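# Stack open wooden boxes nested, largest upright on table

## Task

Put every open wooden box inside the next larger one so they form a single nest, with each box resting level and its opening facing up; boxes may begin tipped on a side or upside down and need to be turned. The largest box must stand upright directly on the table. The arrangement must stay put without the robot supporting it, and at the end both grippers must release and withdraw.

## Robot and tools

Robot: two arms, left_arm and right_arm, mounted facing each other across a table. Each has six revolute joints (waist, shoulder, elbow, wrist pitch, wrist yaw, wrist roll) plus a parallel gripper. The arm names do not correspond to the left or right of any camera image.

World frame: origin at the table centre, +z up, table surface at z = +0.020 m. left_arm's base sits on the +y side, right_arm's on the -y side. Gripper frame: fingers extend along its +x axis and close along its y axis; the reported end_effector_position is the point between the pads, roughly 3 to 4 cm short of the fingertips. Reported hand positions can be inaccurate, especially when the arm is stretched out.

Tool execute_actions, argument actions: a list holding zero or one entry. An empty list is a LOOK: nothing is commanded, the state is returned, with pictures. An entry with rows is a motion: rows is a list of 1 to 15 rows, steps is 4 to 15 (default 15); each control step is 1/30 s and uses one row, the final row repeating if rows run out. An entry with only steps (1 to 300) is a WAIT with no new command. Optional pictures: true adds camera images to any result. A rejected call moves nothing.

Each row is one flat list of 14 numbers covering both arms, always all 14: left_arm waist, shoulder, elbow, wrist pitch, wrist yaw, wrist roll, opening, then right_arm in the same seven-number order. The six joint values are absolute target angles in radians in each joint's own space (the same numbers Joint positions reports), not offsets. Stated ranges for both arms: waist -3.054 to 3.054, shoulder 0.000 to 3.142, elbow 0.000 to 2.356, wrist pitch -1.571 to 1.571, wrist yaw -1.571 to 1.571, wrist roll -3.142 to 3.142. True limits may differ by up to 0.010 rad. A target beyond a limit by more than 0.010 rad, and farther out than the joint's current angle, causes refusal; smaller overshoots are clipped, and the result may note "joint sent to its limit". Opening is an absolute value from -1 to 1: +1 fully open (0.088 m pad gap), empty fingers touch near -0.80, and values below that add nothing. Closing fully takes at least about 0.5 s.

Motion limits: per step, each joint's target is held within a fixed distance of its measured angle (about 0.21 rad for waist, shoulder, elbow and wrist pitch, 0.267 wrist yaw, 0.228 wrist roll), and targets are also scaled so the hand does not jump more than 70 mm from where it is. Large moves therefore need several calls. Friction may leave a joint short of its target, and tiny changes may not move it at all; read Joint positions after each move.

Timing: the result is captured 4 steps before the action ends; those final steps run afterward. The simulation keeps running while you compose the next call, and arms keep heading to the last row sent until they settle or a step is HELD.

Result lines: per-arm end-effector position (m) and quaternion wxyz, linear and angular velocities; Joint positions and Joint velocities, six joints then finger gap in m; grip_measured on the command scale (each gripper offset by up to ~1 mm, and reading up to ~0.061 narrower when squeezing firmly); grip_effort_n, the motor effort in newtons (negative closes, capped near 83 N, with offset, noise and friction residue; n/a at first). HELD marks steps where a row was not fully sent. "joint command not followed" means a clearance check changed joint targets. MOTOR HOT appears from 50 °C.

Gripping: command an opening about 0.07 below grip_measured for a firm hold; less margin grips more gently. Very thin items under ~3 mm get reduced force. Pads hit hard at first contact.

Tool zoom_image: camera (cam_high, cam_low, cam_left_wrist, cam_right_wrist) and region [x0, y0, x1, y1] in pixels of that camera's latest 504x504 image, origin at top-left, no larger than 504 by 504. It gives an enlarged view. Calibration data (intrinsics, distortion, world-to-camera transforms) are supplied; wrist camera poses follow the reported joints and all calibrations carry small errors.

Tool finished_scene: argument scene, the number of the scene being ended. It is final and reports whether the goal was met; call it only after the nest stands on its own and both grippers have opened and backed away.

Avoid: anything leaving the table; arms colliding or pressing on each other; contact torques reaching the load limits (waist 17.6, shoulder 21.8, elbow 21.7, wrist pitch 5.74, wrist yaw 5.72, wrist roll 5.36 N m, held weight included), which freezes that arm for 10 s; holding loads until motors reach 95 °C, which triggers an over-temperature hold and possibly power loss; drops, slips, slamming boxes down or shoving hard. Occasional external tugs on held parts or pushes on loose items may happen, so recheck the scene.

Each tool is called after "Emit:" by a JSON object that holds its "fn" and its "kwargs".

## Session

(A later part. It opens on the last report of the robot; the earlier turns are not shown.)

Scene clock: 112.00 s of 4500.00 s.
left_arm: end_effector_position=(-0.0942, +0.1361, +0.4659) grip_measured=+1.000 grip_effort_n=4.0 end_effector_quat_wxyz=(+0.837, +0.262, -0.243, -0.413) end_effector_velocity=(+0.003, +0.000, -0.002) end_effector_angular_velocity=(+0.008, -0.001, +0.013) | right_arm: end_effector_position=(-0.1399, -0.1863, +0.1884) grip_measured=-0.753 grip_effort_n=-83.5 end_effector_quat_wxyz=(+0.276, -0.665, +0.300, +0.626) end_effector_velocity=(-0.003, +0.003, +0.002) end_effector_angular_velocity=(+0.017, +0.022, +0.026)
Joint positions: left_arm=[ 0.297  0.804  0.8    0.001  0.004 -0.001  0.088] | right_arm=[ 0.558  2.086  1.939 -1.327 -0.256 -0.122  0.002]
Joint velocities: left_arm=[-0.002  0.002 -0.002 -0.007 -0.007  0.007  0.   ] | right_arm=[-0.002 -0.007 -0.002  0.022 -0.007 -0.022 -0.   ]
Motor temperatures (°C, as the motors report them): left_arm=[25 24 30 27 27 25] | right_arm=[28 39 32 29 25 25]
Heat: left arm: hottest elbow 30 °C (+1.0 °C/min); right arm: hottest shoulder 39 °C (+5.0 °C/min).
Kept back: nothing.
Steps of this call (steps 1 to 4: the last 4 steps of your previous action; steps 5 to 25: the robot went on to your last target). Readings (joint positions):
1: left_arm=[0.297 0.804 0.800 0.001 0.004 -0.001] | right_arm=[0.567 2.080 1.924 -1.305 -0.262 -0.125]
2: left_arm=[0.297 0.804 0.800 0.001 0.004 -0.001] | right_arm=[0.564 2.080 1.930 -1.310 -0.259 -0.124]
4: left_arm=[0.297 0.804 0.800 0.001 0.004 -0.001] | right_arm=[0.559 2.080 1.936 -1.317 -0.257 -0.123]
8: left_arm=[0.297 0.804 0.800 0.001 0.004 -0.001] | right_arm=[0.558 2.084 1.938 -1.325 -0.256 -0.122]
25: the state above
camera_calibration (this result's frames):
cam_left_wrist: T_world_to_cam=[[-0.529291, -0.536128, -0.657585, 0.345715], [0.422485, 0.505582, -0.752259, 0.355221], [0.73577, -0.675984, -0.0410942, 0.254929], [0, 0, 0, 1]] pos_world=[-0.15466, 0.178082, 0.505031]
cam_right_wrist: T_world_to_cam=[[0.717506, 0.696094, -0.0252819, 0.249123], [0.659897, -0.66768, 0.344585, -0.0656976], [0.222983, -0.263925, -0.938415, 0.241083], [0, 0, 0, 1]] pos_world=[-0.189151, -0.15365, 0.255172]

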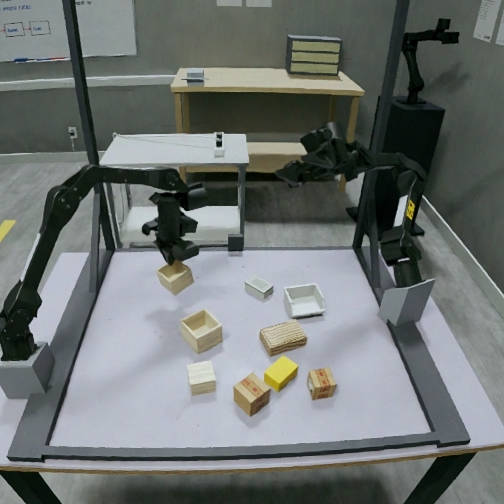

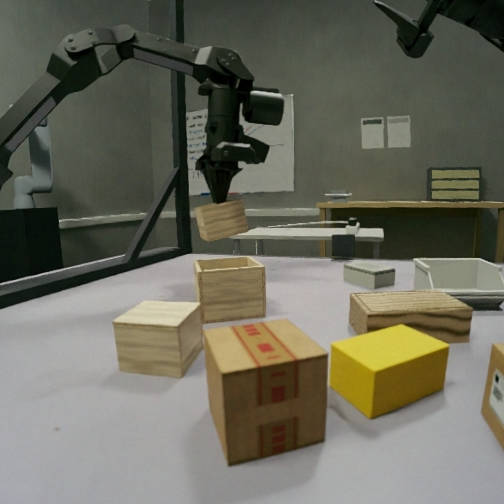

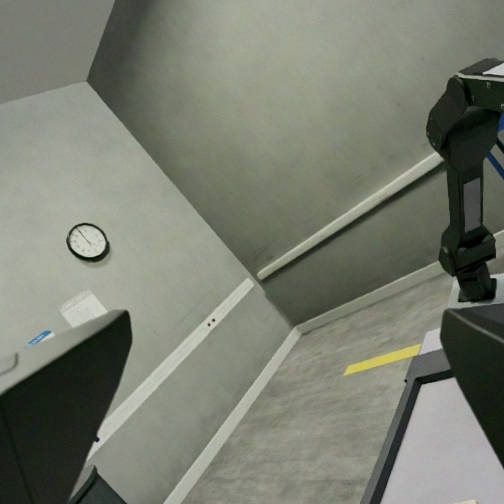

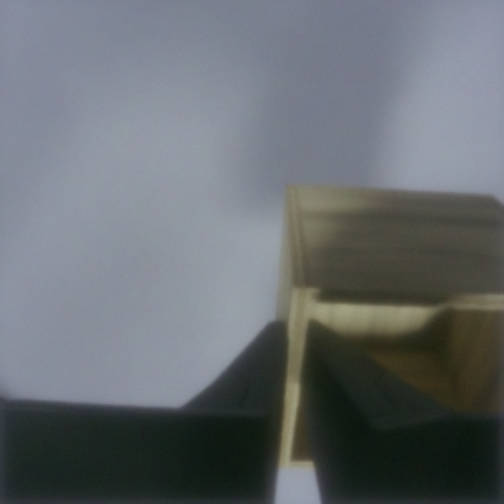

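Emit:
{"fn": "execute_actions", "kwargs": {"actions": [{"rows":[[0.3,0.8,0.8,0,0,0,1,0.575,2.262,1.841,-1.05,-0.25,-0.12,-1]],"steps":15}]}}

Emit:
{"fn": "execute_actions", "kwargs": {"actions": [{"steps":20}], "pictures": true}}

Scene clock: 115.27 s of 4500.00 s.
left_arm: end_effector_position=(-0.0942, +0.1361, +0.4659) grip_measured=+1.000 grip_effort_n=3.5 end_effector_quat_wxyz=(+0.837, +0.262, -0.243, -0.413) end_effector_velocity=(+0.002, +0.002, -0.000) end_effector_angular_velocity=(-0.006, +0.008, +0.011) | right_arm: end_effector_position=(-0.1403, -0.1563, +0.1048) grip_measured=-0.753 grip_effort_n=-83.5 end_effector_quat_wxyz=(+0.276, -0.659, +0.290, +0.636) end_effector_velocity=(-0.033, +0.027, -0.003) end_effector_angular_velocity=(+0.136, +0.131, +0.072)
Joint positions: left_arm=[ 0.297  0.804  0.8    0.001  0.004 -0.001  0.088] | right_arm=[ 0.568  2.239  1.86  -1.066 -0.254 -0.121  0.002]
Joint velocities: left_arm=[ 0.002 -0.002 -0.002 -0.007 -0.007 -0.007  0.   ] | right_arm=[ 0.017 -0.002 -0.002  0.198 -0.022 -0.007 -0.   ]
Motor temperatures (°C, as the motors report them): left_arm=[25 24 30 27 27 25] | right_arm=[28 39 32 29 25 25]
Heat: left arm: hottest elbow 30 °C (+1.0 °C/min); right arm: hottest shoulder 39 °C (+4.0 °C/min).
Steps of this call (steps 1 to 15: the robot went on to your last target; steps 16 to 87: nothing new was sent; steps 88 to 98: the first 11 steps of this action). Readings (joint positions):
88: left_arm=[0.297 0.804 0.800 0.001 0.004 -0.001] | right_arm=[0.558 2.095 1.935 -1.318 -0.256 -0.122]
89: left_arm=[0.297 0.804 0.800 0.001 0.004 -0.001] | right_arm=[0.559 2.106 1.930 -1.278 -0.256 -0.122]
91: left_arm=[0.297 0.804 0.800 0.001 0.004 -0.001] | right_arm=[0.563 2.145 1.916 -1.191 -0.256 -0.122]
95: left_arm=[0.297 0.804 0.800 0.001 0.004 -0.001] | right_arm=[0.570 2.233 1.866 -1.100 -0.254 -0.122]
98: the state above

Scene clock: 115.93 s of 4500.00 s.
left_arm: end_effector_position=(-0.0942, +0.1361, +0.4659) grip_measured=+1.000 grip_effort_n=4.0 end_effector_quat_wxyz=(+0.837, +0.262, -0.243, -0.413) end_effector_velocity=(-0.000, +0.001, +0.000) end_effector_angular_velocity=(+0.002, -0.006, +0.007) | right_arm: end_effector_position=(-0.1406, -0.1559, +0.1041) grip_measured=-0.753 grip_effort_n=-83.5 end_effector_quat_wxyz=(+0.276, -0.659, +0.289, +0.638) end_effector_velocity=(-0.001, +0.001, +0.001) end_effector_angular_velocity=(+0.003, +0.010, -0.023)
Joint positions: left_arm=[ 0.297  0.804  0.8    0.001  0.004 -0.001  0.088] | right_arm=[ 0.569  2.239  1.858 -1.06  -0.253 -0.121  0.002]
Joint velocities: left_arm=[-0.002 -0.002  0.002 -0.007 -0.007  0.007  0.   ] | right_arm=[-0.002 -0.002 -0.002  0.007 -0.007  0.022 -0.   ]
Motor temperatures (°C, as the motors report them): left_arm=[25 24 30 27 27 25] | right_arm=[28 39 32 28 25 25]
Heat: left arm: hottest elbow 30 °C (+1.0 °C/min); right arm: hottest shoulder 39 °C (+4.0 °C/min).
Kept back: nothing.
Steps of this call (steps 1 to 4: the last 4 steps of your previous action; steps 5 to 15: the robot went on to your last target; steps 16 to 20: nothing new was sent). Readings (joint positions):
1: left_arm=[0.297 0.804 0.800 0.001 0.004 -0.001] | right_arm=[0.569 2.239 1.860 -1.064 -0.254 -0.121]
2: left_arm=[0.297 0.804 0.800 0.001 0.004 -0.001] | right_arm=[0.569 2.239 1.860 -1.064 -0.253 -0.121]
4: left_arm=[0.297 0.804 0.800 0.001 0.004 -0.001] | right_arm=[0.569 2.239 1.859 -1.062 -0.253 -0.121]
8: left_arm=[0.297 0.804 0.800 0.001 0.004 -0.001] | right_arm=[0.569 2.239 1.858 -1.061 -0.253 -0.121]
20: the state above
All arms were judged still, so your last target was given up. Only a new action makes them travel on or press farther. Fingers that are still opening or closing keep moving.
camera_calibration (this result's frames):
cam_left_wrist: T_world_to_cam=[[-0.529291, -0.536128, -0.657585, 0.345715], [0.422485, 0.505582, -0.752259, 0.355221], [0.73577, -0.675984, -0.0410942, 0.254929], [0, 0, 0, 1]] pos_world=[-0.15466, 0.178082, 0.505031]
cam_right_wrist: T_world_to_cam=[[0.704559, 0.709365, -0.0199603, 0.226021], [0.677297, -0.66378, 0.317277, -0.00997839], [0.211816, -0.237059, -0.948123, 0.173768], [0, 0, 0, 1]] pos_world=[-0.189293, -0.125762, 0.172431]

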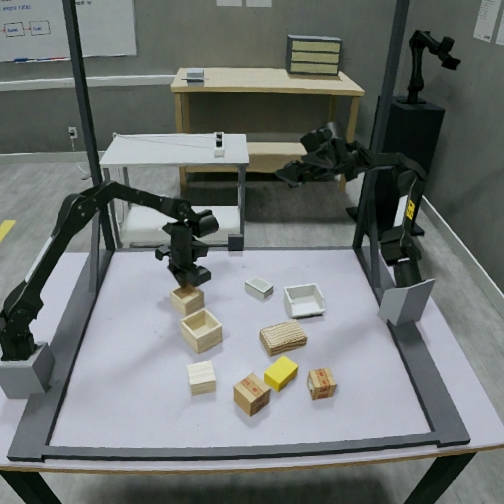

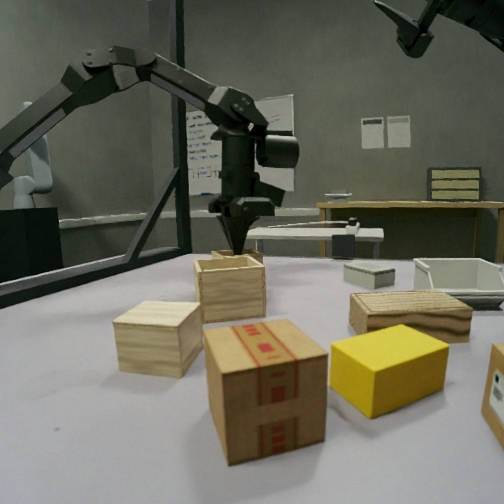

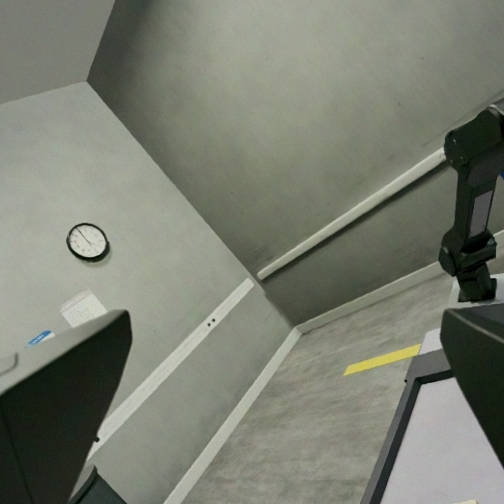

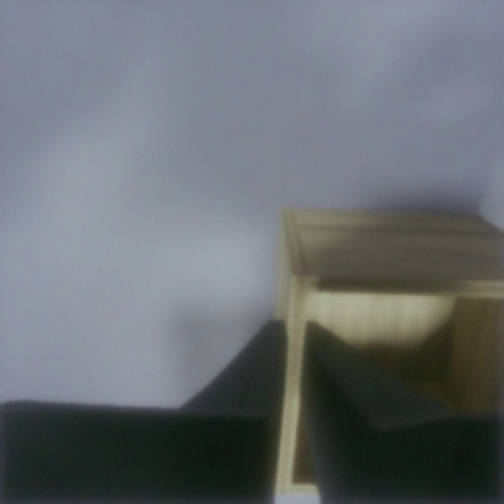

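Emit:
{"fn": "execute_actions", "kwargs": {"actions": [{"rows":[[0.3,0.8,0.8,0,0,0,1,0.569,2.239,1.858,-1.06,-0.25,-0.12,-0.3]],"steps":15}]}}

Emit:
{"fn": "execute_actions", "kwargs": {"actions": [{"steps":10}], "pictures": true}}

Scene clock: 116.63 s of 4500.00 s.
left_arm: end_effector_position=(-0.0942, +0.1361, +0.4659) grip_measured=+1.000 grip_effort_n=3.5 end_effector_quat_wxyz=(+0.837, +0.262, -0.243, -0.413) end_effector_velocity=(-0.001, +0.000, +0.001) end_effector_angular_velocity=(-0.011, +0.001, -0.002) | right_arm: end_effector_position=(-0.1408, -0.1556, +0.1040) grip_measured=-0.334 grip_effort_n=18.4 end_effector_quat_wxyz=(+0.276, -0.658, +0.289, +0.638) end_effector_velocity=(+0.003, -0.004, +0.001) end_effector_angular_velocity=(-0.021, -0.006, +0.014)
Joint positions: left_arm=[ 0.297  0.804  0.8    0.001  0.004 -0.001  0.088] | right_arm=[ 0.569  2.239  1.858 -1.058 -0.253 -0.121  0.023]
Joint velocities: left_arm=[-0.002 -0.002 -0.002  0.007 -0.007 -0.007  0.   ] | right_arm=[-0.002 -0.002 -0.002 -0.022 -0.007 -0.022  0.013]
Motor temperatures (°C, as the motors report them): left_arm=[25 24 30 27 27 25] | right_arm=[28 39 32 28 25 25]
Heat: left arm: hottest elbow 30 °C (+1.0 °C/min); right arm: hottest shoulder 39 °C (+4.0 °C/min).
Steps of this call (steps 1 to 10: nothing new was sent; steps 11 to 21: the first 11 steps of this action). Readings (joint positions):
11: left_arm=[0.297 0.804 0.800 0.001 0.004 -0.001] | right_arm=[0.569 2.239 1.858 -1.059 -0.253 -0.121]
12: left_arm=[0.297 0.804 0.800 0.001 0.004 -0.001] | right_arm=[0.569 2.239 1.858 -1.056 -0.253 -0.121]
14: left_arm=[0.297 0.804 0.800 0.001 0.004 -0.001] | right_arm=[0.569 2.239 1.858 -1.056 -0.253 -0.121]
18: left_arm=[0.297 0.804 0.800 0.001 0.004 -0.001] | right_arm=[0.569 2.239 1.858 -1.056 -0.253 -0.121]
21: the state above

Scene clock: 116.97 s of 4500.00 s.
left_arm: end_effector_position=(-0.0942, +0.1361, +0.4659) grip_measured=+1.000 grip_effort_n=3.5 end_effector_quat_wxyz=(+0.837, +0.262, -0.243, -0.413) end_effector_velocity=(-0.002, -0.000, +0.003) end_effector_angular_velocity=(-0.014, -0.002, -0.006) | right_arm: end_effector_position=(-0.1408, -0.1556, +0.1040) grip_measured=-0.305 grip_effort_n=18.8 end_effector_quat_wxyz=(+0.276, -0.658, +0.289, +0.638) end_effector_velocity=(+0.005, -0.003, +0.001) end_effector_angular_velocity=(-0.019, -0.006, -0.005)
Joint positions: left_arm=[ 0.297  0.804  0.8    0.001  0.004 -0.001  0.088] | right_arm=[ 0.569  2.239  1.858 -1.058 -0.253 -0.121  0.024]
Joint velocities: left_arm=[-0.002 -0.002  0.002  0.007 -0.007 -0.007  0.   ] | right_arm=[-0.007 -0.002 -0.002 -0.022 -0.007 -0.007  0.001]
Motor temperatures (°C, as the motors report them): left_arm=[25 24 30 27 27 25] | right_arm=[28 39 32 28 25 25]
Heat: left arm: hottest elbow 30 °C (+1.0 °C/min); right arm: hottest shoulder 39 °C (+4.0 °C/min).
Kept back: nothing.
Steps of this call (steps 1 to 4: the last 4 steps of your previous action; steps 5 to 10: the robot went on to your last target). Readings (joint positions):
1: left_arm=[0.297 0.804 0.800 0.001 0.004 -0.001] | right_arm=[0.569 2.239 1.858 -1.058 -0.253 -0.121]
2: left_arm=[0.297 0.804 0.800 0.001 0.004 -0.001] | right_arm=[0.569 2.239 1.858 -1.058 -0.253 -0.121]
4: left_arm=[0.297 0.804 0.800 0.001 0.004 -0.001] | right_arm=[0.569 2.239 1.858 -1.058 -0.253 -0.121]
8: left_arm=[0.297 0.804 0.800 0.001 0.004 -0.001] | right_arm=[0.569 2.239 1.858 -1.058 -0.253 -0.121]
10: the state above
camera_calibration (this result's frames):
cam_left_wrist: T_world_to_cam=[[-0.529291, -0.536128, -0.657585, 0.345715], [0.422485, 0.505582, -0.752259, 0.355221], [0.73577, -0.675984, -0.0410942, 0.254929], [0, 0, 0, 1]] pos_world=[-0.15466, 0.178082, 0.505031]
cam_right_wrist: T_world_to_cam=[[0.704199, 0.70973, -0.0196785, 0.225932], [0.67796, -0.663928, 0.315547, -0.00934321], [0.210888, -0.235549, -0.948706, 0.174048], [0, 0, 0, 1]] pos_world=[-0.189471, -0.125557, 0.172515]

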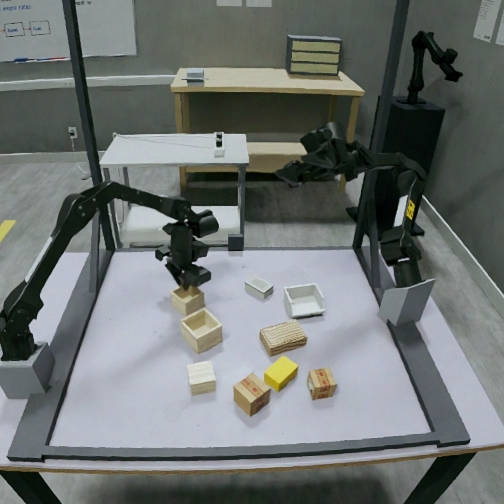

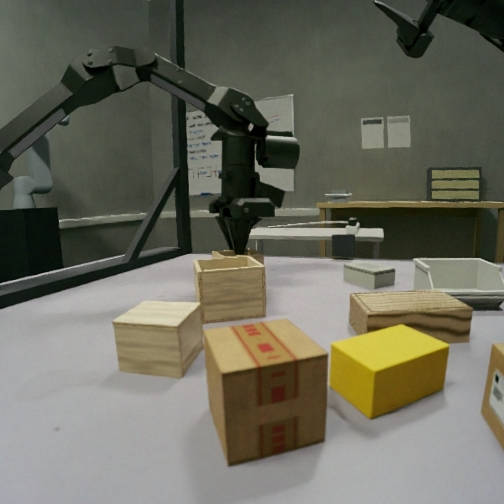

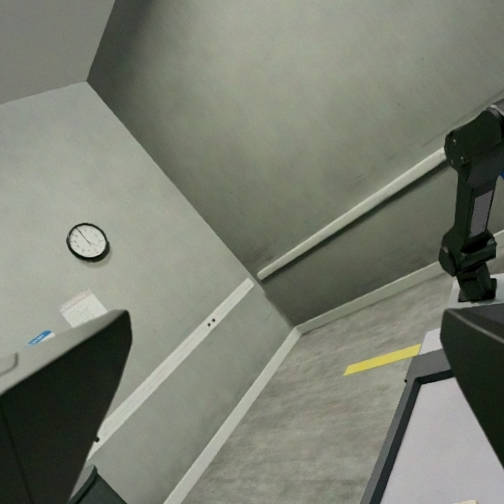

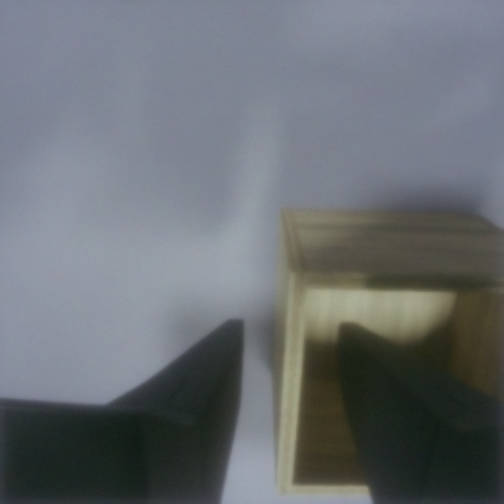

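Emit:
{"fn": "execute_actions", "kwargs": {"actions": [{"rows":[[0.3,0.8,0.8,0,0,0,1,0.565,2.18,1.745,-1.0,-0.25,-0.12,-0.3]],"steps":10}]}}

Emit:
{"fn": "execute_actions", "kwargs": {"actions": [{"rows":[[0.3,0.8,0.8,0,0,0,1,0.560,2.126,1.63,-0.94,-0.25,-0.12,-0.3]],"steps":15}]}}

Emit:
{"fn": "execute_actions", "kwargs": {"actions": [{"steps":12}], "pictures": true}}

Scene clock: 117.60 s of 4500.00 s.
left_arm: end_effector_position=(-0.0942, +0.1361, +0.4659) grip_measured=+1.000 grip_effort_n=3.5 end_effector_quat_wxyz=(+0.837, +0.262, -0.243, -0.413) end_effector_velocity=(+0.001, +0.001, -0.001) end_effector_angular_velocity=(-0.011, +0.021, +0.004) | right_arm: end_effector_position=(-0.1338, -0.1630, +0.1012) grip_measured=-0.303 grip_effort_n=17.9 end_effector_quat_wxyz=(+0.277, -0.658, +0.289, +0.638) end_effector_velocity=(+0.012, -0.016, -0.010) end_effector_angular_velocity=(-0.007, +0.022, +0.006)
Joint positions: left_arm=[ 0.297  0.804  0.8    0.001  0.004 -0.001  0.088] | right_arm=[ 0.568  2.201  1.777 -1.014 -0.253 -0.121  0.024]
Joint velocities: left_arm=[-0.002 -0.002 -0.002 -0.007 -0.007 -0.022  0.   ] | right_arm=[-0.002 -0.071 -0.173  0.11  -0.022 -0.007 -0.   ]
Motor temperatures (°C, as the motors report them): left_arm=[25 24 30 27 27 25] | right_arm=[28 39 32 28 25 25]
Heat: left arm: hottest elbow 30 °C (+1.0 °C/min); right arm: hottest shoulder 39 °C (+4.0 °C/min).
Steps of this call (steps 1 to 13: the robot went on to your last target; steps 14 to 19: the first 6 steps of this action). Readings (joint positions):
14: left_arm=[0.297 0.804 0.800 0.001 0.004 -0.001] | right_arm=[0.569 2.235 1.848 -1.048 -0.253 -0.121]
15: left_arm=[0.297 0.804 0.800 0.001 0.004 -0.001] | right_arm=[0.569 2.225 1.827 -1.034 -0.253 -0.121]
17: left_arm=[0.297 0.804 0.800 0.001 0.004 -0.001] | right_arm=[0.568 2.208 1.794 -1.027 -0.253 -0.121]
19: the state above

Scene clock: 118.10 s of 4500.00 s.
left_arm: end_effector_position=(-0.0942, +0.1361, +0.4659) grip_measured=+1.000 grip_effort_n=4.0 end_effector_quat_wxyz=(+0.837, +0.262, -0.243, -0.413) end_effector_velocity=(+0.004, +0.003, -0.003) end_effector_angular_velocity=(+0.010, +0.003, +0.023) | right_arm: end_effector_position=(-0.1200, -0.1752, +0.0970) grip_measured=-0.303 grip_effort_n=18.4 end_effector_quat_wxyz=(+0.279, -0.657, +0.290, +0.638) end_effector_velocity=(+0.004, -0.007, +0.004) end_effector_angular_velocity=(-0.006, +0.005, +0.004)
Joint positions: left_arm=[ 0.297  0.804  0.8    0.001  0.004 -0.001  0.088] | right_arm=[ 0.562  2.14   1.647 -0.945 -0.253 -0.121  0.024]
Joint velocities: left_arm=[ 0.002 -0.002 -0.002 -0.022 -0.007  0.007  0.   ] | right_arm=[-0.002 -0.032 -0.042  0.007 -0.007 -0.007 -0.   ]
Motor temperatures (°C, as the motors report them): left_arm=[25 24 30 27 27 25] | right_arm=[28 39 32 28 25 25]
Heat: left arm: hottest elbow 30 °C (+1.0 °C/min); right arm: hottest shoulder 39 °C (+3.0 °C/min).
Steps of this call (steps 1 to 4: the last 4 steps of your previous action; steps 5 to 15: the first 11 steps of this action). Readings (joint positions):
5: left_arm=[0.297 0.804 0.800 0.001 0.004 -0.001] | right_arm=[0.567 2.188 1.750 -0.992 -0.253 -0.121]
6: left_arm=[0.297 0.804 0.800 0.001 0.004 -0.001] | right_arm=[0.566 2.175 1.724 -0.974 -0.253 -0.121]
8: left_arm=[0.297 0.804 0.800 0.001 0.004 -0.001] | right_arm=[0.564 2.154 1.684 -0.969 -0.253 -0.121]
12: left_arm=[0.297 0.804 0.800 0.001 0.004 -0.001] | right_arm=[0.562 2.143 1.653 -0.950 -0.253 -0.121]
15: the state above

Scene clock: 118.50 s of 4500.00 s.
left_arm: end_effector_position=(-0.0942, +0.1361, +0.4659) grip_measured=+1.000 grip_effort_n=3.5 end_effector_quat_wxyz=(+0.837, +0.262, -0.243, -0.413) end_effector_velocity=(-0.002, -0.000, +0.000) end_effector_angular_velocity=(-0.000, -0.010, -0.003) | right_arm: end_effector_position=(-0.1200, -0.1755, +0.0974) grip_measured=-0.303 grip_effort_n=18.4 end_effector_quat_wxyz=(+0.280, -0.656, +0.290, +0.638) end_effector_velocity=(+0.001, +0.002, +0.001) end_effector_angular_velocity=(+0.011, -0.002, +0.007)
Joint positions: left_arm=[ 0.297  0.804  0.8    0.001  0.004 -0.001  0.088] | right_arm=[ 0.562  2.137  1.642 -0.942 -0.253 -0.121  0.024]
Joint velocities: left_arm=[-0.007 -0.002 -0.002  0.007 -0.007  0.007  0.   ] | right_arm=[-0.002 -0.002 -0.002  0.007  0.007 -0.007 -0.   ]
Motor temperatures (°C, as the motors report them): left_arm=[25 24 30 27 27 25] | right_arm=[28 39 32 28 25 25]
Heat: left arm: hottest elbow 30 °C (+1.0 °C/min); right arm: hottest shoulder 39 °C (+3.0 °C/min).
Kept back: nothing.
Steps of this call (steps 1 to 4: the last 4 steps of your previous action; steps 5 to 12: the robot went on to your last target). Readings (joint positions):
1: left_arm=[0.297 0.804 0.800 0.001 0.004 -0.001] | right_arm=[0.562 2.139 1.645 -0.944 -0.253 -0.121]
2: left_arm=[0.297 0.804 0.800 0.001 0.004 -0.001] | right_arm=[0.562 2.139 1.645 -0.944 -0.253 -0.121]
4: left_arm=[0.297 0.804 0.800 0.001 0.004 -0.001] | right_arm=[0.562 2.138 1.644 -0.943 -0.253 -0.121]
8: left_arm=[0.297 0.804 0.800 0.001 0.004 -0.001] | right_arm=[0.562 2.137 1.643 -0.942 -0.253 -0.121]
12: the state above
camera_calibration (this result's frames):
cam_left_wrist: T_world_to_cam=[[-0.529291, -0.536128, -0.657585, 0.345715], [0.422485, 0.505582, -0.752259, 0.355221], [0.73577, -0.675984, -0.0410942, 0.254929], [0, 0, 0, 1]] pos_world=[-0.15466, 0.178082, 0.505031]
cam_right_wrist: T_world_to_cam=[[0.708593, 0.705392, -0.017833, 0.224832], [0.674301, -0.669483, 0.311626, -0.0356578], [0.207879, -0.232841, -0.950038, 0.158923], [0, 0, 0, 1]] pos_world=[-0.168307, -0.145463, 0.166105]

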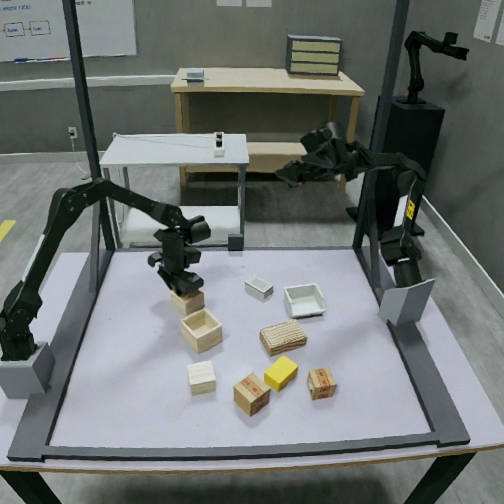

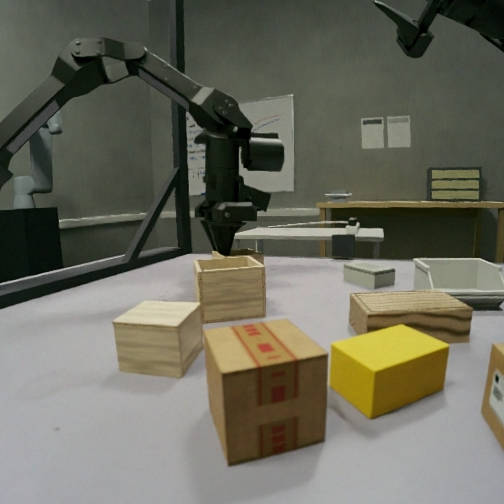

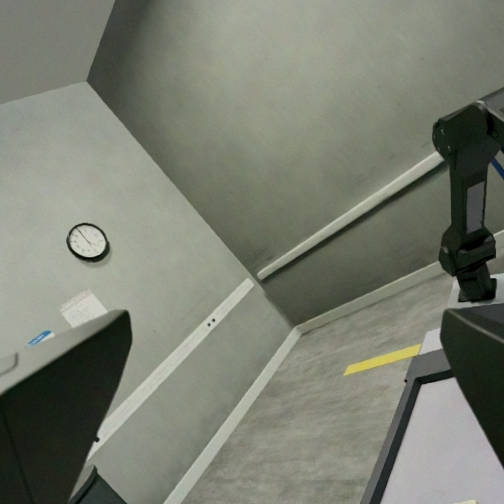

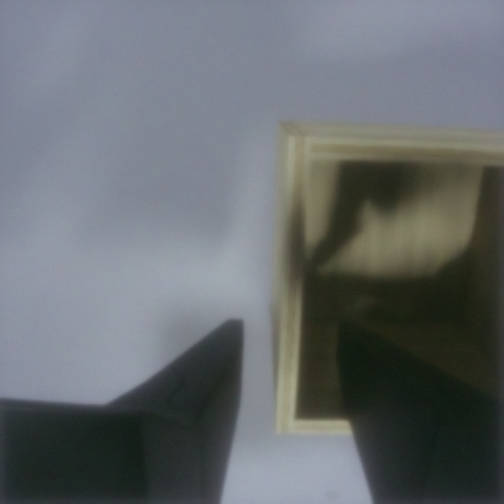

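Emit:
{"fn": "execute_actions", "kwargs": {"actions": [{"rows":[[0.3,0.8,0.8,0,0,0,1,0.560,2.137,1.642,-0.942,-0.25,-0.12,-1]],"steps":15}]}}

Emit:
{"fn": "execute_actions", "kwargs": {"actions": [{"rows":[[0.3,0.8,0.8,0,0,0,1,0.53,1.93,1.72,-1.25,-0.25,-0.12,-1]],"steps":15}]}}

Emit:
{"fn": "execute_actions", "kwargs": {"actions": [{"steps":15}], "pictures": true}}

Scene clock: 118.97 s of 4500.00 s.
left_arm: end_effector_position=(-0.0942, +0.1361, +0.4659) grip_measured=+1.000 grip_effort_n=4.0 end_effector_quat_wxyz=(+0.837, +0.262, -0.243, -0.413) end_effector_velocity=(-0.000, -0.000, -0.003) end_effector_angular_velocity=(+0.006, +0.012, -0.004) | right_arm: end_effector_position=(-0.1195, -0.1751, +0.0975) grip_measured=-0.751 grip_effort_n=-83.5 end_effector_quat_wxyz=(+0.280, -0.656, +0.290, +0.638) end_effector_velocity=(+0.004, -0.003, +0.003) end_effector_angular_velocity=(-0.016, -0.003, -0.004)
Joint positions: left_arm=[ 0.297  0.804  0.8    0.001  0.004 -0.001  0.088] | right_arm=[ 0.56   2.137  1.642 -0.942 -0.252 -0.121  0.002]
Joint velocities: left_arm=[-0.002 -0.002 -0.002 -0.007  0.007 -0.007  0.   ] | right_arm=[-0.007 -0.007 -0.002 -0.022 -0.007 -0.007 -0.   ]
Motor temperatures (°C, as the motors report them): left_arm=[25 24 30 27 27 25] | right_arm=[28 39 32 28 25 25]
Heat: left arm: hottest elbow 30 °C (+1.0 °C/min); right arm: hottest shoulder 39 °C (+3.0 °C/min).
Steps of this call (steps 1 to 3: the robot went on to your last target; steps 4 to 14: the first 11 steps of this action). Readings (joint positions):
4: left_arm=[0.297 0.804 0.800 0.001 0.004 -0.001] | right_arm=[0.562 2.137 1.642 -0.942 -0.253 -0.121]
5: left_arm=[0.297 0.804 0.800 0.001 0.004 -0.001] | right_arm=[0.562 2.137 1.642 -0.942 -0.253 -0.121]
7: left_arm=[0.297 0.804 0.800 0.001 0.004 -0.001] | right_arm=[0.562 2.137 1.642 -0.942 -0.253 -0.121]
11: left_arm=[0.297 0.804 0.800 0.001 0.004 -0.001] | right_arm=[0.560 2.137 1.642 -0.942 -0.252 -0.121]
14: the state above

Scene clock: 119.47 s of 4500.00 s.
left_arm: end_effector_position=(-0.0942, +0.1361, +0.4659) grip_measured=+1.000 grip_effort_n=4.0 end_effector_quat_wxyz=(+0.837, +0.262, -0.243, -0.413) end_effector_velocity=(+0.001, +0.001, -0.001) end_effector_angular_velocity=(-0.003, +0.009, +0.007) | right_arm: end_effector_position=(-0.1176, -0.2021, +0.1978) grip_measured=-0.751 grip_effort_n=-83.5 end_effector_quat_wxyz=(+0.292, -0.650, +0.295, +0.637) end_effector_velocity=(+0.006, -0.039, +0.057) end_effector_angular_velocity=(-0.050, -0.025, -0.019)
Joint positions: left_arm=[ 0.297  0.804  0.8    0.001  0.004 -0.001  0.088] | right_arm=[ 0.532  1.93   1.72  -1.223 -0.252 -0.121  0.002]
Joint velocities: left_arm=[-0.002 -0.002 -0.002 -0.007 -0.007 -0.007  0.   ] | right_arm=[ 0.002 -0.125  0.046 -0.227 -0.007  0.007 -0.   ]
Motor temperatures (°C, as the motors report them): left_arm=[25 24 30 27 27 25] | right_arm=[28 39 32 28 25 25]
Heat: left arm: hottest elbow 30 °C (+1.0 °C/min); right arm: hottest shoulder 39 °C (+3.0 °C/min).
Steps of this call (steps 1 to 4: the last 4 steps of your previous action; steps 5 to 15: the first 11 steps of this action). Readings (joint positions):
5: left_arm=[0.297 0.804 0.800 0.001 0.004 -0.001] | right_arm=[0.560 2.127 1.646 -0.953 -0.252 -0.121]
6: left_arm=[0.297 0.804 0.800 0.001 0.004 -0.001] | right_arm=[0.558 2.115 1.649 -0.993 -0.252 -0.121]
8: left_arm=[0.297 0.804 0.800 0.001 0.004 -0.001] | right_arm=[0.550 2.069 1.655 -1.077 -0.252 -0.121]
12: left_arm=[0.297 0.804 0.800 0.001 0.004 -0.001] | right_arm=[0.535 1.965 1.701 -1.192 -0.252 -0.121]
15: the state above

Scene clock: 119.97 s of 4500.00 s.
left_arm: end_effector_position=(-0.0942, +0.1361, +0.4659) grip_measured=+1.000 grip_effort_n=3.5 end_effector_quat_wxyz=(+0.837, +0.262, -0.243, -0.413) end_effector_velocity=(+0.000, +0.002, +0.001) end_effector_angular_velocity=(-0.009, +0.005, +0.007) | right_arm: end_effector_position=(-0.1149, -0.2063, +0.1985) grip_measured=-0.751 grip_effort_n=-83.5 end_effector_quat_wxyz=(+0.290, -0.655, +0.301, +0.629) end_effector_velocity=(+0.003, -0.004, -0.001) end_effector_angular_velocity=(-0.025, -0.008, -0.002)
Joint positions: left_arm=[ 0.297  0.804  0.8    0.001  0.004 -0.001  0.088] | right_arm=[ 0.532  1.929  1.721 -1.248 -0.252 -0.121  0.002]
Joint velocities: left_arm=[ 0.002 -0.002  0.002 -0.007 -0.007 -0.007  0.   ] | right_arm=[-0.002  0.002 -0.002 -0.022 -0.007 -0.007 -0.   ]
Motor temperatures (°C, as the motors report them): left_arm=[25 24 30 27 27 25] | right_arm=[28 40 32 28 25 25]
Heat: left arm: hottest elbow 30 °C (+1.0 °C/min); right arm: hottest shoulder 40 °C (+4.0 °C/min).
Kept back: nothing.
Steps of this call (steps 1 to 4: the last 4 steps of your previous action; steps 5 to 15: the robot went on to your last target). Readings (joint positions):
1: left_arm=[0.297 0.804 0.800 0.001 0.004 -0.001] | right_arm=[0.532 1.928 1.721 -1.230 -0.252 -0.121]
2: left_arm=[0.297 0.804 0.800 0.001 0.004 -0.001] | right_arm=[0.532 1.928 1.721 -1.235 -0.252 -0.121]
4: left_arm=[0.297 0.804 0.800 0.001 0.004 -0.001] | right_arm=[0.532 1.929 1.721 -1.242 -0.252 -0.121]
8: left_arm=[0.297 0.804 0.800 0.001 0.004 -0.001] | right_arm=[0.532 1.929 1.721 -1.245 -0.252 -0.121]
15: the state above
camera_calibration (this result's frames):
cam_left_wrist: T_world_to_cam=[[-0.529291, -0.536128, -0.657585, 0.345715], [0.422485, 0.505582, -0.752259, 0.355221], [0.73577, -0.675984, -0.0410942, 0.254929], [0, 0, 0, 1]] pos_world=[-0.15466, 0.178082, 0.505031]
cam_right_wrist: T_world_to_cam=[[0.731988, 0.681181, -0.0136298, 0.241672], [0.64806, -0.689944, 0.322485, -0.100608], [0.210267, -0.244888, -0.946477, 0.243798], [0, 0, 0, 1]] pos_world=[-0.162963, -0.174333, 0.266488]

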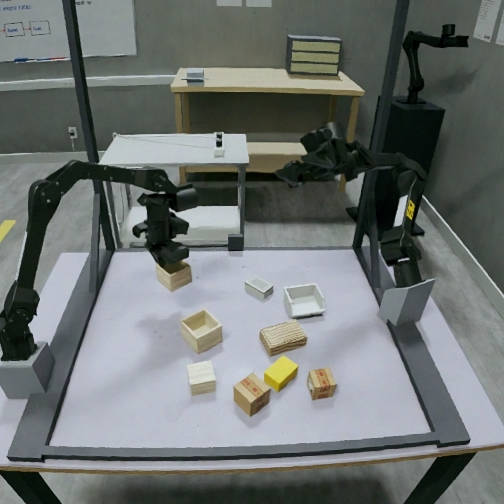

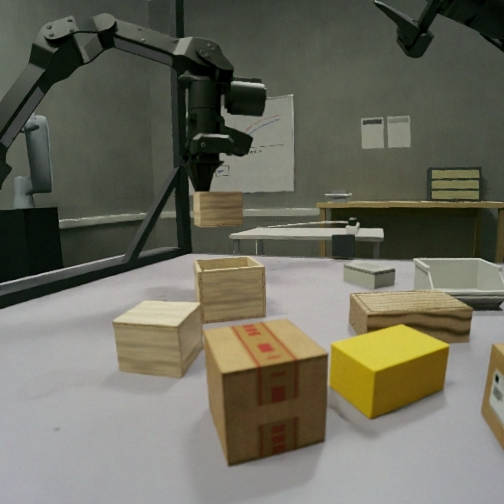

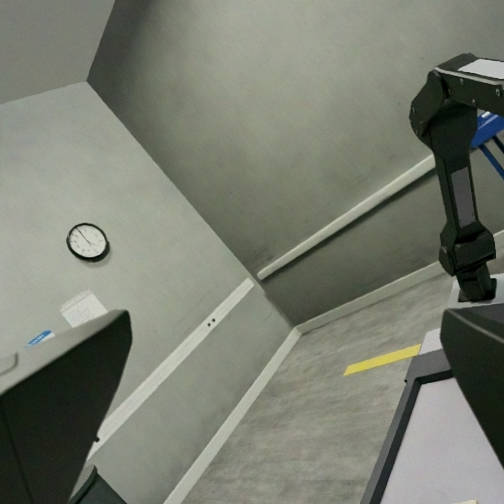

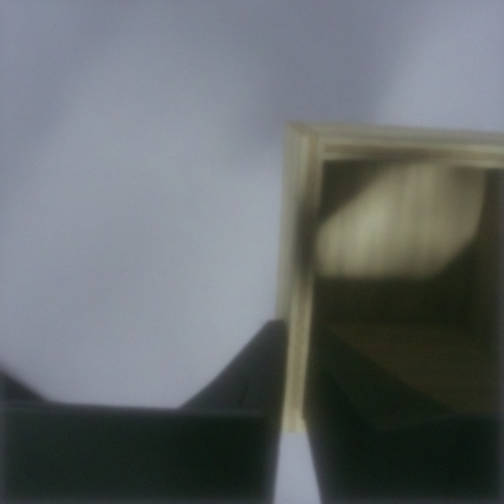

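Emit:
{"fn": "execute_actions", "kwargs": {"actions": [{"rows":[[0.3,0.8,0.8,0,0,0,1,0.37,1.95,1.72,-1.22,-0.27,-0.2,-1]],"steps":15}]}}

Emit:
{"fn": "execute_actions", "kwargs": {"actions": [{"rows":[[0.3,0.8,0.8,0,0,0,1,0.22,2.02,1.69,-1.174,-0.289,-0.29,-1]],"steps":15}]}}

Emit:
{"fn": "execute_actions", "kwargs": {"actions": [{"steps":20}], "pictures": true}}

Emit:
{"fn": "zoom_image", "kwargs": {"camera": "cam_high", "region": [140,260,260,370]}}

Scene clock: 120.67 s of 4500.00 s.
left_arm: end_effector_position=(-0.0942, +0.1361, +0.4659) grip_measured=+1.000 grip_effort_n=3.5 end_effector_quat_wxyz=(+0.837, +0.262, -0.243, -0.413) end_effector_velocity=(+0.001, +0.001, -0.001) end_effector_angular_velocity=(+0.005, -0.003, +0.010) | right_arm: end_effector_position=(-0.0670, -0.1664, +0.2121) grip_measured=-0.751 grip_effort_n=-83.5 end_effector_quat_wxyz=(+0.330, -0.628, +0.312, +0.632) end_effector_velocity=(-0.018, -0.009, -0.007) end_effector_angular_velocity=(-0.016, +0.006, +0.101)
Joint positions: left_arm=[ 0.297  0.804  0.8    0.001  0.004 -0.001  0.088] | right_arm=[ 0.367  1.936  1.721 -1.224 -0.265 -0.194  0.002]
Joint velocities: left_arm=[-0.002 -0.002 -0.002 -0.007 -0.007  0.007  0.   ] | right_arm=[ 0.051  0.002 -0.002  0.007 -0.007 -0.051 -0.   ]
Motor temperatures (°C, as the motors report them): left_arm=[25 24 30 27 27 25] | right_arm=[28 40 32 28 25 25]
Heat: left arm: hottest elbow 30 °C (+0.0 °C/min); right arm: hottest shoulder 40 °C (+4.0 °C/min).
Steps of this call (steps 1 to 10: the robot went on to your last target; steps 11 to 21: the first 11 steps of this action). Readings (joint positions):
11: left_arm=[0.297 0.804 0.800 0.001 0.004 -0.001] | right_arm=[0.526 1.929 1.721 -1.248 -0.257 -0.132]
12: left_arm=[0.297 0.804 0.800 0.001 0.004 -0.001] | right_arm=[0.507 1.929 1.721 -1.244 -0.265 -0.149]
14: left_arm=[0.297 0.804 0.800 0.001 0.004 -0.001] | right_arm=[0.446 1.932 1.721 -1.230 -0.265 -0.171]
18: left_arm=[0.297 0.804 0.800 0.001 0.004 -0.001] | right_arm=[0.367 1.936 1.721 -1.225 -0.265 -0.189]
21: the state above

Scene clock: 121.17 s of 4500.00 s.
left_arm: end_effector_position=(-0.0942, +0.1361, +0.4659) grip_measured=+1.000 grip_effort_n=3.5 end_effector_quat_wxyz=(+0.837, +0.262, -0.243, -0.413) end_effector_velocity=(+0.003, +0.001, -0.003) end_effector_angular_velocity=(+0.008, -0.001, +0.013) | right_arm: end_effector_position=(-0.0098, -0.1353, +0.1959) grip_measured=-0.751 grip_effort_n=-83.5 end_effector_quat_wxyz=(+0.348, -0.618, +0.338, +0.619) end_effector_velocity=(-0.021, -0.003, -0.004) end_effector_angular_velocity=(+0.007, +0.013, +0.108)
Joint positions: left_arm=[ 0.297  0.804  0.8    0.001  0.004 -0.001  0.088] | right_arm=[ 0.216  2.012  1.698 -1.178 -0.285 -0.284  0.002]
Joint velocities: left_arm=[-0.002 -0.002 -0.007 -0.007 -0.007  0.007  0.   ] | right_arm=[ 0.051 -0.002  0.002  0.022 -0.007 -0.051 -0.   ]
Motor temperatures (°C, as the motors report them): left_arm=[25 24 30 27 27 25] | right_arm=[28 39 32 28 25 25]
Heat: left arm: hottest elbow 30 °C (+0.0 °C/min); right arm: hottest shoulder 39 °C (+3.0 °C/min).
Steps of this call (steps 1 to 4: the last 4 steps of your previous action; steps 5 to 15: the first 11 steps of this action). Readings (joint positions):
5: left_arm=[0.297 0.804 0.800 0.001 0.004 -0.001] | right_arm=[0.365 1.943 1.720 -1.221 -0.273 -0.211]
6: left_arm=[0.297 0.804 0.800 0.001 0.004 -0.001] | right_arm=[0.348 1.951 1.720 -1.208 -0.285 -0.232]
8: left_arm=[0.297 0.804 0.800 0.001 0.004 -0.001] | right_arm=[0.293 1.974 1.718 -1.187 -0.285 -0.257]
12: left_arm=[0.297 0.804 0.800 0.001 0.004 -0.001] | right_arm=[0.218 2.009 1.700 -1.182 -0.285 -0.277]
15: the state above

Scene clock: 121.83 s of 4500.00 s.
left_arm: end_effector_position=(-0.0942, +0.1361, +0.4659) grip_measured=+1.000 grip_effort_n=3.5 end_effector_quat_wxyz=(+0.837, +0.262, -0.243, -0.413) end_effector_velocity=(+0.001, +0.001, -0.001) end_effector_angular_velocity=(-0.003, +0.009, +0.007) | right_arm: end_effector_position=(-0.0115, -0.1354, +0.1954) grip_measured=-0.751 grip_effort_n=-83.5 end_effector_quat_wxyz=(+0.345, -0.619, +0.335, +0.621) end_effector_velocity=(-0.002, -0.003, +0.001) end_effector_angular_velocity=(-0.012, +0.019, -0.011)
Joint positions: left_arm=[ 0.297  0.804  0.8    0.001  0.004 -0.001  0.088] | right_arm=[ 0.22   2.012  1.698 -1.176 -0.285 -0.288  0.002]
Joint velocities: left_arm=[-0.002 -0.002 -0.002 -0.007 -0.007 -0.007  0.   ] | right_arm=[-0.002 -0.002 -0.002 -0.007 -0.022  0.007 -0.   ]
Motor temperatures (°C, as the motors report them): left_arm=[25 24 30 27 27 25] | right_arm=[28 39 32 28 25 25]
Heat: left arm: hottest elbow 30 °C (+0.0 °C/min); right arm: hottest shoulder 39 °C (+3.0 °C/min).
Kept back: nothing.
Steps of this call (steps 1 to 4: the last 4 steps of your previous action; steps 5 to 15: the robot went on to your last target; steps 16 to 20: nothing new was sent). Readings (joint positions):
1: left_arm=[0.297 0.804 0.800 0.001 0.004 -0.001] | right_arm=[0.217 2.012 1.698 -1.177 -0.285 -0.285]
2: left_arm=[0.297 0.804 0.800 0.001 0.004 -0.001] | right_arm=[0.219 2.012 1.698 -1.177 -0.285 -0.286]
4: left_arm=[0.297 0.804 0.800 0.001 0.004 -0.001] | right_arm=[0.220 2.012 1.698 -1.177 -0.285 -0.287]
8: left_arm=[0.297 0.804 0.800 0.001 0.004 -0.001] | right_arm=[0.220 2.012 1.698 -1.176 -0.285 -0.288]
20: the state above
All arms were judged still, so your last target was given up. Only a new action makes them travel on or press farther. Fingers that are still opening or closing keep moving.
camera_calibration (this result's frames):
cam_left_wrist: T_world_to_cam=[[-0.529291, -0.536128, -0.657585, 0.345715], [0.422485, 0.505582, -0.752259, 0.355221], [0.73577, -0.675984, -0.0410942, 0.254929], [0, 0, 0, 1]] pos_world=[-0.15466, 0.178082, 0.505031]
cam_right_wrist: T_world_to_cam=[[0.820263, 0.571984, -0.00167928, 0.101503], [0.550259, -0.788299, 0.275317, -0.122949], [0.156153, -0.226756, -0.961352, 0.241247], [0, 0, 0, 1]] pos_world=[-0.0532772, -0.100274, 0.265944]

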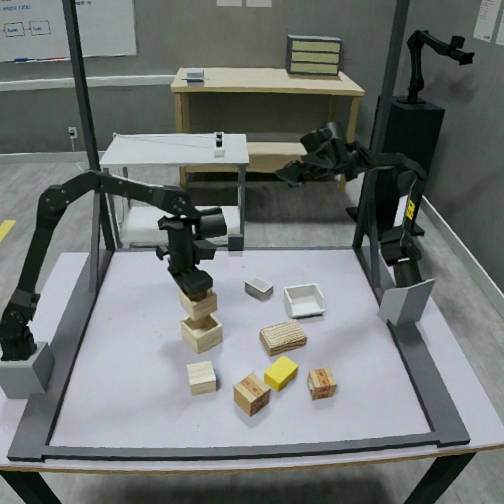

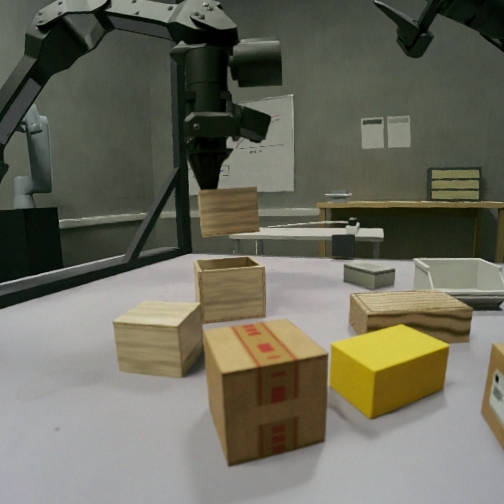

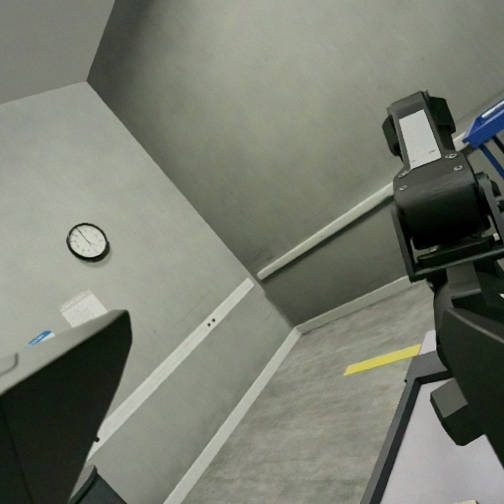

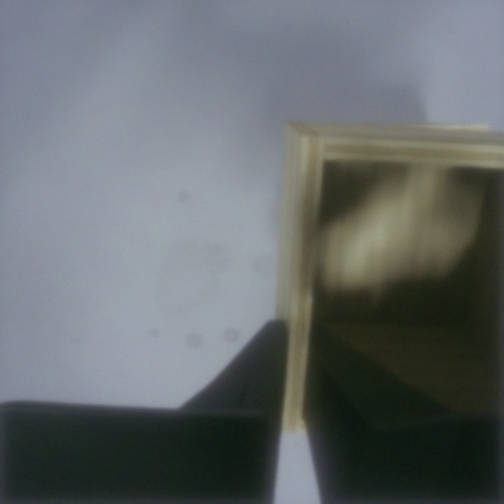

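Region (140, 260, 260, 370) of cam_high's 504x504 image, scaled by 4.200, with more detail than that image has; it fills the top 462 rows of this view, and the rest is white.

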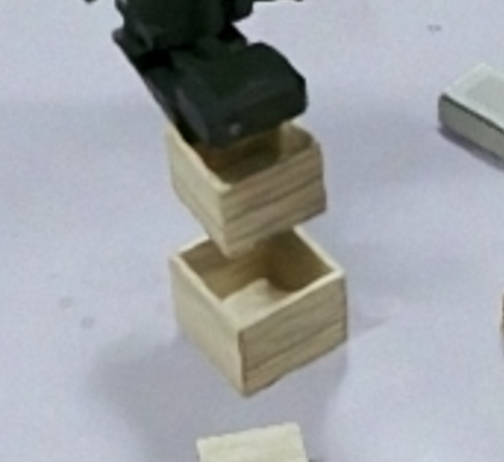

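Emit:
{"fn": "execute_actions", "kwargs": {"actions": [{"rows":[[0.3,0.8,0.8,0,0,0,1,0.228,2.03,1.64,-1.14,-0.289,-0.29,-1],[0.3,0.8,0.8,0,0,0,1,0.232,2.03,1.62,-1.13,-0.289,-0.29,-1],[0.3,0.8,0.8,0,0,0,1,0.236,2.03,1.62,-1.12,-0.289,-0.29,-1],[0.3,0.8,0.8,0,0,0,1,0.236,2.03,1.62,-1.11,-0.289,-0.29,-1],[0.3,0.8,0.8,0,0,0,1,0.236,2.03,1.62,-1.105,-0.289,-0.29,-1]],"steps":15}]}}

Emit:
{"fn": "execute_actions", "kwargs": {"actions": [{"steps":12}], "pictures": true}}

Emit:
{"fn": "zoom_image", "kwargs": {"camera": "cam_high", "region": [140,260,260,370]}}

Emit:
{"fn": "zoom_image", "kwargs": {"camera": "cam_low", "region": [150,150,310,330]}}

Scene clock: 122.53 s of 4500.00 s.
left_arm: end_effector_position=(-0.0942, +0.1361, +0.4659) grip_measured=+1.000 grip_effort_n=4.0 end_effector_quat_wxyz=(+0.837, +0.262, -0.243, -0.413) end_effector_velocity=(+0.003, +0.002, -0.004) end_effector_angular_velocity=(+0.005, +0.016, +0.016) | right_arm: end_effector_position=(-0.0100, -0.1391, +0.1750) grip_measured=-0.751 grip_effort_n=-83.5 end_effector_quat_wxyz=(+0.338, -0.624, +0.335, +0.620) end_effector_velocity=(-0.005, +0.014, +0.002) end_effector_angular_velocity=(+0.064, +0.026, +0.025)
Joint positions: left_arm=[ 0.297  0.804  0.8    0.001  0.004 -0.001  0.088] | right_arm=[ 0.233  2.021  1.633 -1.112 -0.285 -0.288  0.002]
Joint velocities: left_arm=[-0.002 -0.002 -0.002 -0.022 -0.007 -0.007  0.   ] | right_arm=[-0.002 -0.002  0.002  0.066 -0.007 -0.007 -0.   ]
Motor temperatures (°C, as the motors report them): left_arm=[25 24 30 27 27 25] | right_arm=[28 39 32 28 25 25]
Heat: left arm: hottest elbow 30 °C (+0.0 °C/min); right arm: hottest shoulder 39 °C (+3.0 °C/min).
Steps of this call (steps 1 to 10: nothing new was sent; steps 11 to 21: the first 11 steps of this action). Readings (joint positions):
11: left_arm=[0.297 0.804 0.800 0.001 0.004 -0.001] | right_arm=[0.220 2.012 1.694 -1.171 -0.285 -0.288]
12: left_arm=[0.297 0.804 0.800 0.001 0.004 -0.001] | right_arm=[0.220 2.012 1.684 -1.160 -0.285 -0.288]
14: left_arm=[0.297 0.804 0.800 0.001 0.004 -0.001] | right_arm=[0.224 2.012 1.663 -1.143 -0.285 -0.288]
18: left_arm=[0.297 0.804 0.800 0.001 0.004 -0.001] | right_arm=[0.232 2.021 1.636 -1.119 -0.285 -0.288]
21: the state above

Scene clock: 122.93 s of 4500.00 s.
left_arm: end_effector_position=(-0.0942, +0.1361, +0.4659) grip_measured=+1.000 grip_effort_n=3.5 end_effector_quat_wxyz=(+0.837, +0.262, -0.243, -0.413) end_effector_velocity=(+0.004, +0.002, -0.002) end_effector_angular_velocity=(-0.019, +0.034, +0.008) | right_arm: end_effector_position=(-0.0101, -0.1384, +0.1747) grip_measured=-0.751 grip_effort_n=-83.5 end_effector_quat_wxyz=(+0.339, -0.623, +0.334, +0.621) end_effector_velocity=(+0.004, +0.002, +0.001) end_effector_angular_velocity=(+0.014, -0.019, +0.007)
Joint positions: left_arm=[ 0.297  0.804  0.8    0.001  0.004 -0.001  0.088] | right_arm=[ 0.233  2.021  1.632 -1.108 -0.285 -0.288  0.002]
Joint velocities: left_arm=[ 0.002 -0.002 -0.007 -0.007 -0.007 -0.037  0.   ] | right_arm=[-0.002 -0.002 -0.002  0.007  0.022 -0.007 -0.   ]
Motor temperatures (°C, as the motors report them): left_arm=[25 24 30 27 27 25] | right_arm=[28 39 32 28 25 25]
Heat: left arm: hottest elbow 30 °C (+0.0 °C/min); right arm: hottest shoulder 39 °C (+3.0 °C/min).
Kept back: nothing.
Steps of this call (steps 1 to 4: the last 4 steps of your previous action; steps 5 to 12: the robot went on to your last target). Readings (joint positions):
1: left_arm=[0.297 0.804 0.800 0.001 0.004 -0.001] | right_arm=[0.233 2.021 1.633 -1.110 -0.285 -0.288]
2: left_arm=[0.297 0.804 0.800 0.001 0.004 -0.001] | right_arm=[0.233 2.021 1.633 -1.109 -0.285 -0.288]
4: left_arm=[0.297 0.804 0.800 0.001 0.004 -0.001] | right_arm=[0.233 2.021 1.633 -1.109 -0.285 -0.288]
8: left_arm=[0.297 0.804 0.800 0.001 0.004 -0.001] | right_arm=[0.233 2.021 1.632 -1.108 -0.285 -0.288]
12: the state above
camera_calibration (this result's frames):
cam_left_wrist: T_world_to_cam=[[-0.529291, -0.536128, -0.657585, 0.345715], [0.422485, 0.505582, -0.752259, 0.355221], [0.73577, -0.675984, -0.0410942, 0.254929], [0, 0, 0, 1]] pos_world=[-0.15466, 0.178082, 0.505031]
cam_right_wrist: T_world_to_cam=[[0.813853, 0.58104, -0.00601091, 0.103994], [0.558418, -0.779222, 0.284573, -0.120661], [0.160664, -0.234957, -0.958636, 0.218897], [0, 0, 0, 1]] pos_world=[-0.0524253, -0.103015, 0.244804]

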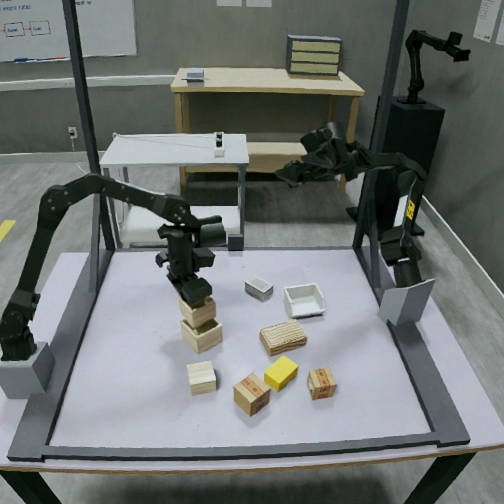

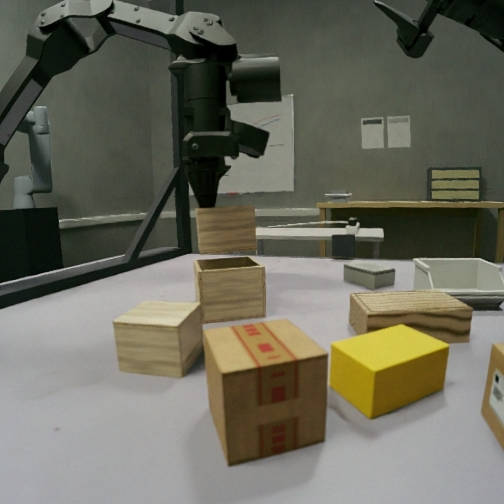

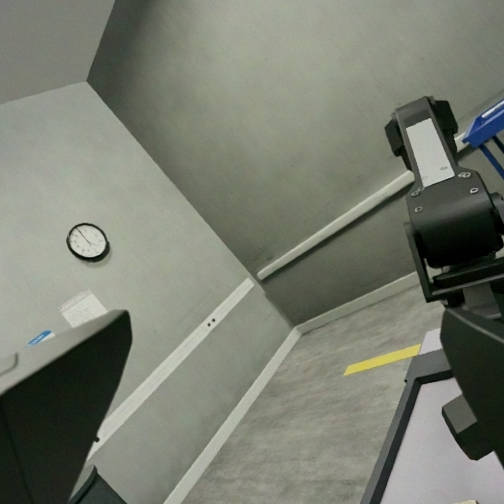

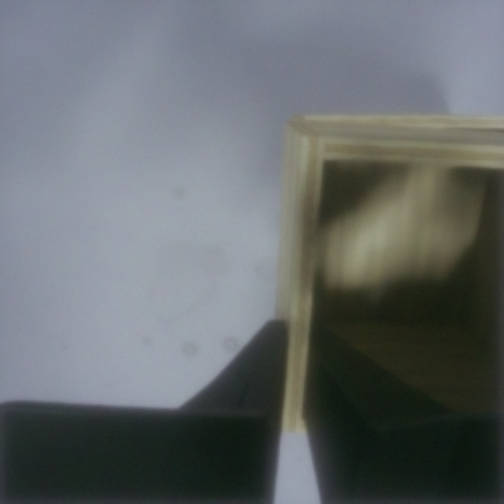

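Region (140, 260, 260, 370) of cam_high's 504x504 image, scaled by 4.200, with more detail than that image has; it fills the top 462 rows of this view, and the rest is white.

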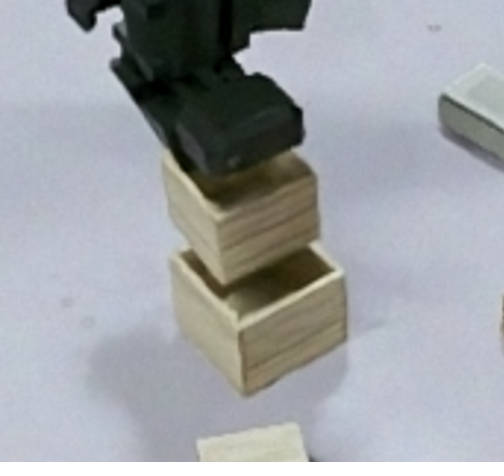

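Region (150, 150, 310, 330) of cam_low's 504x504 image, scaled by 2.800, with more detail than that image has.

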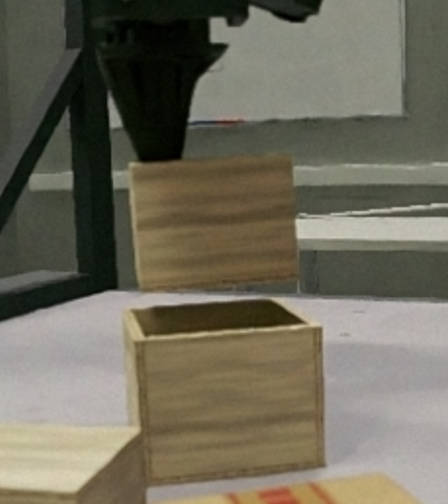

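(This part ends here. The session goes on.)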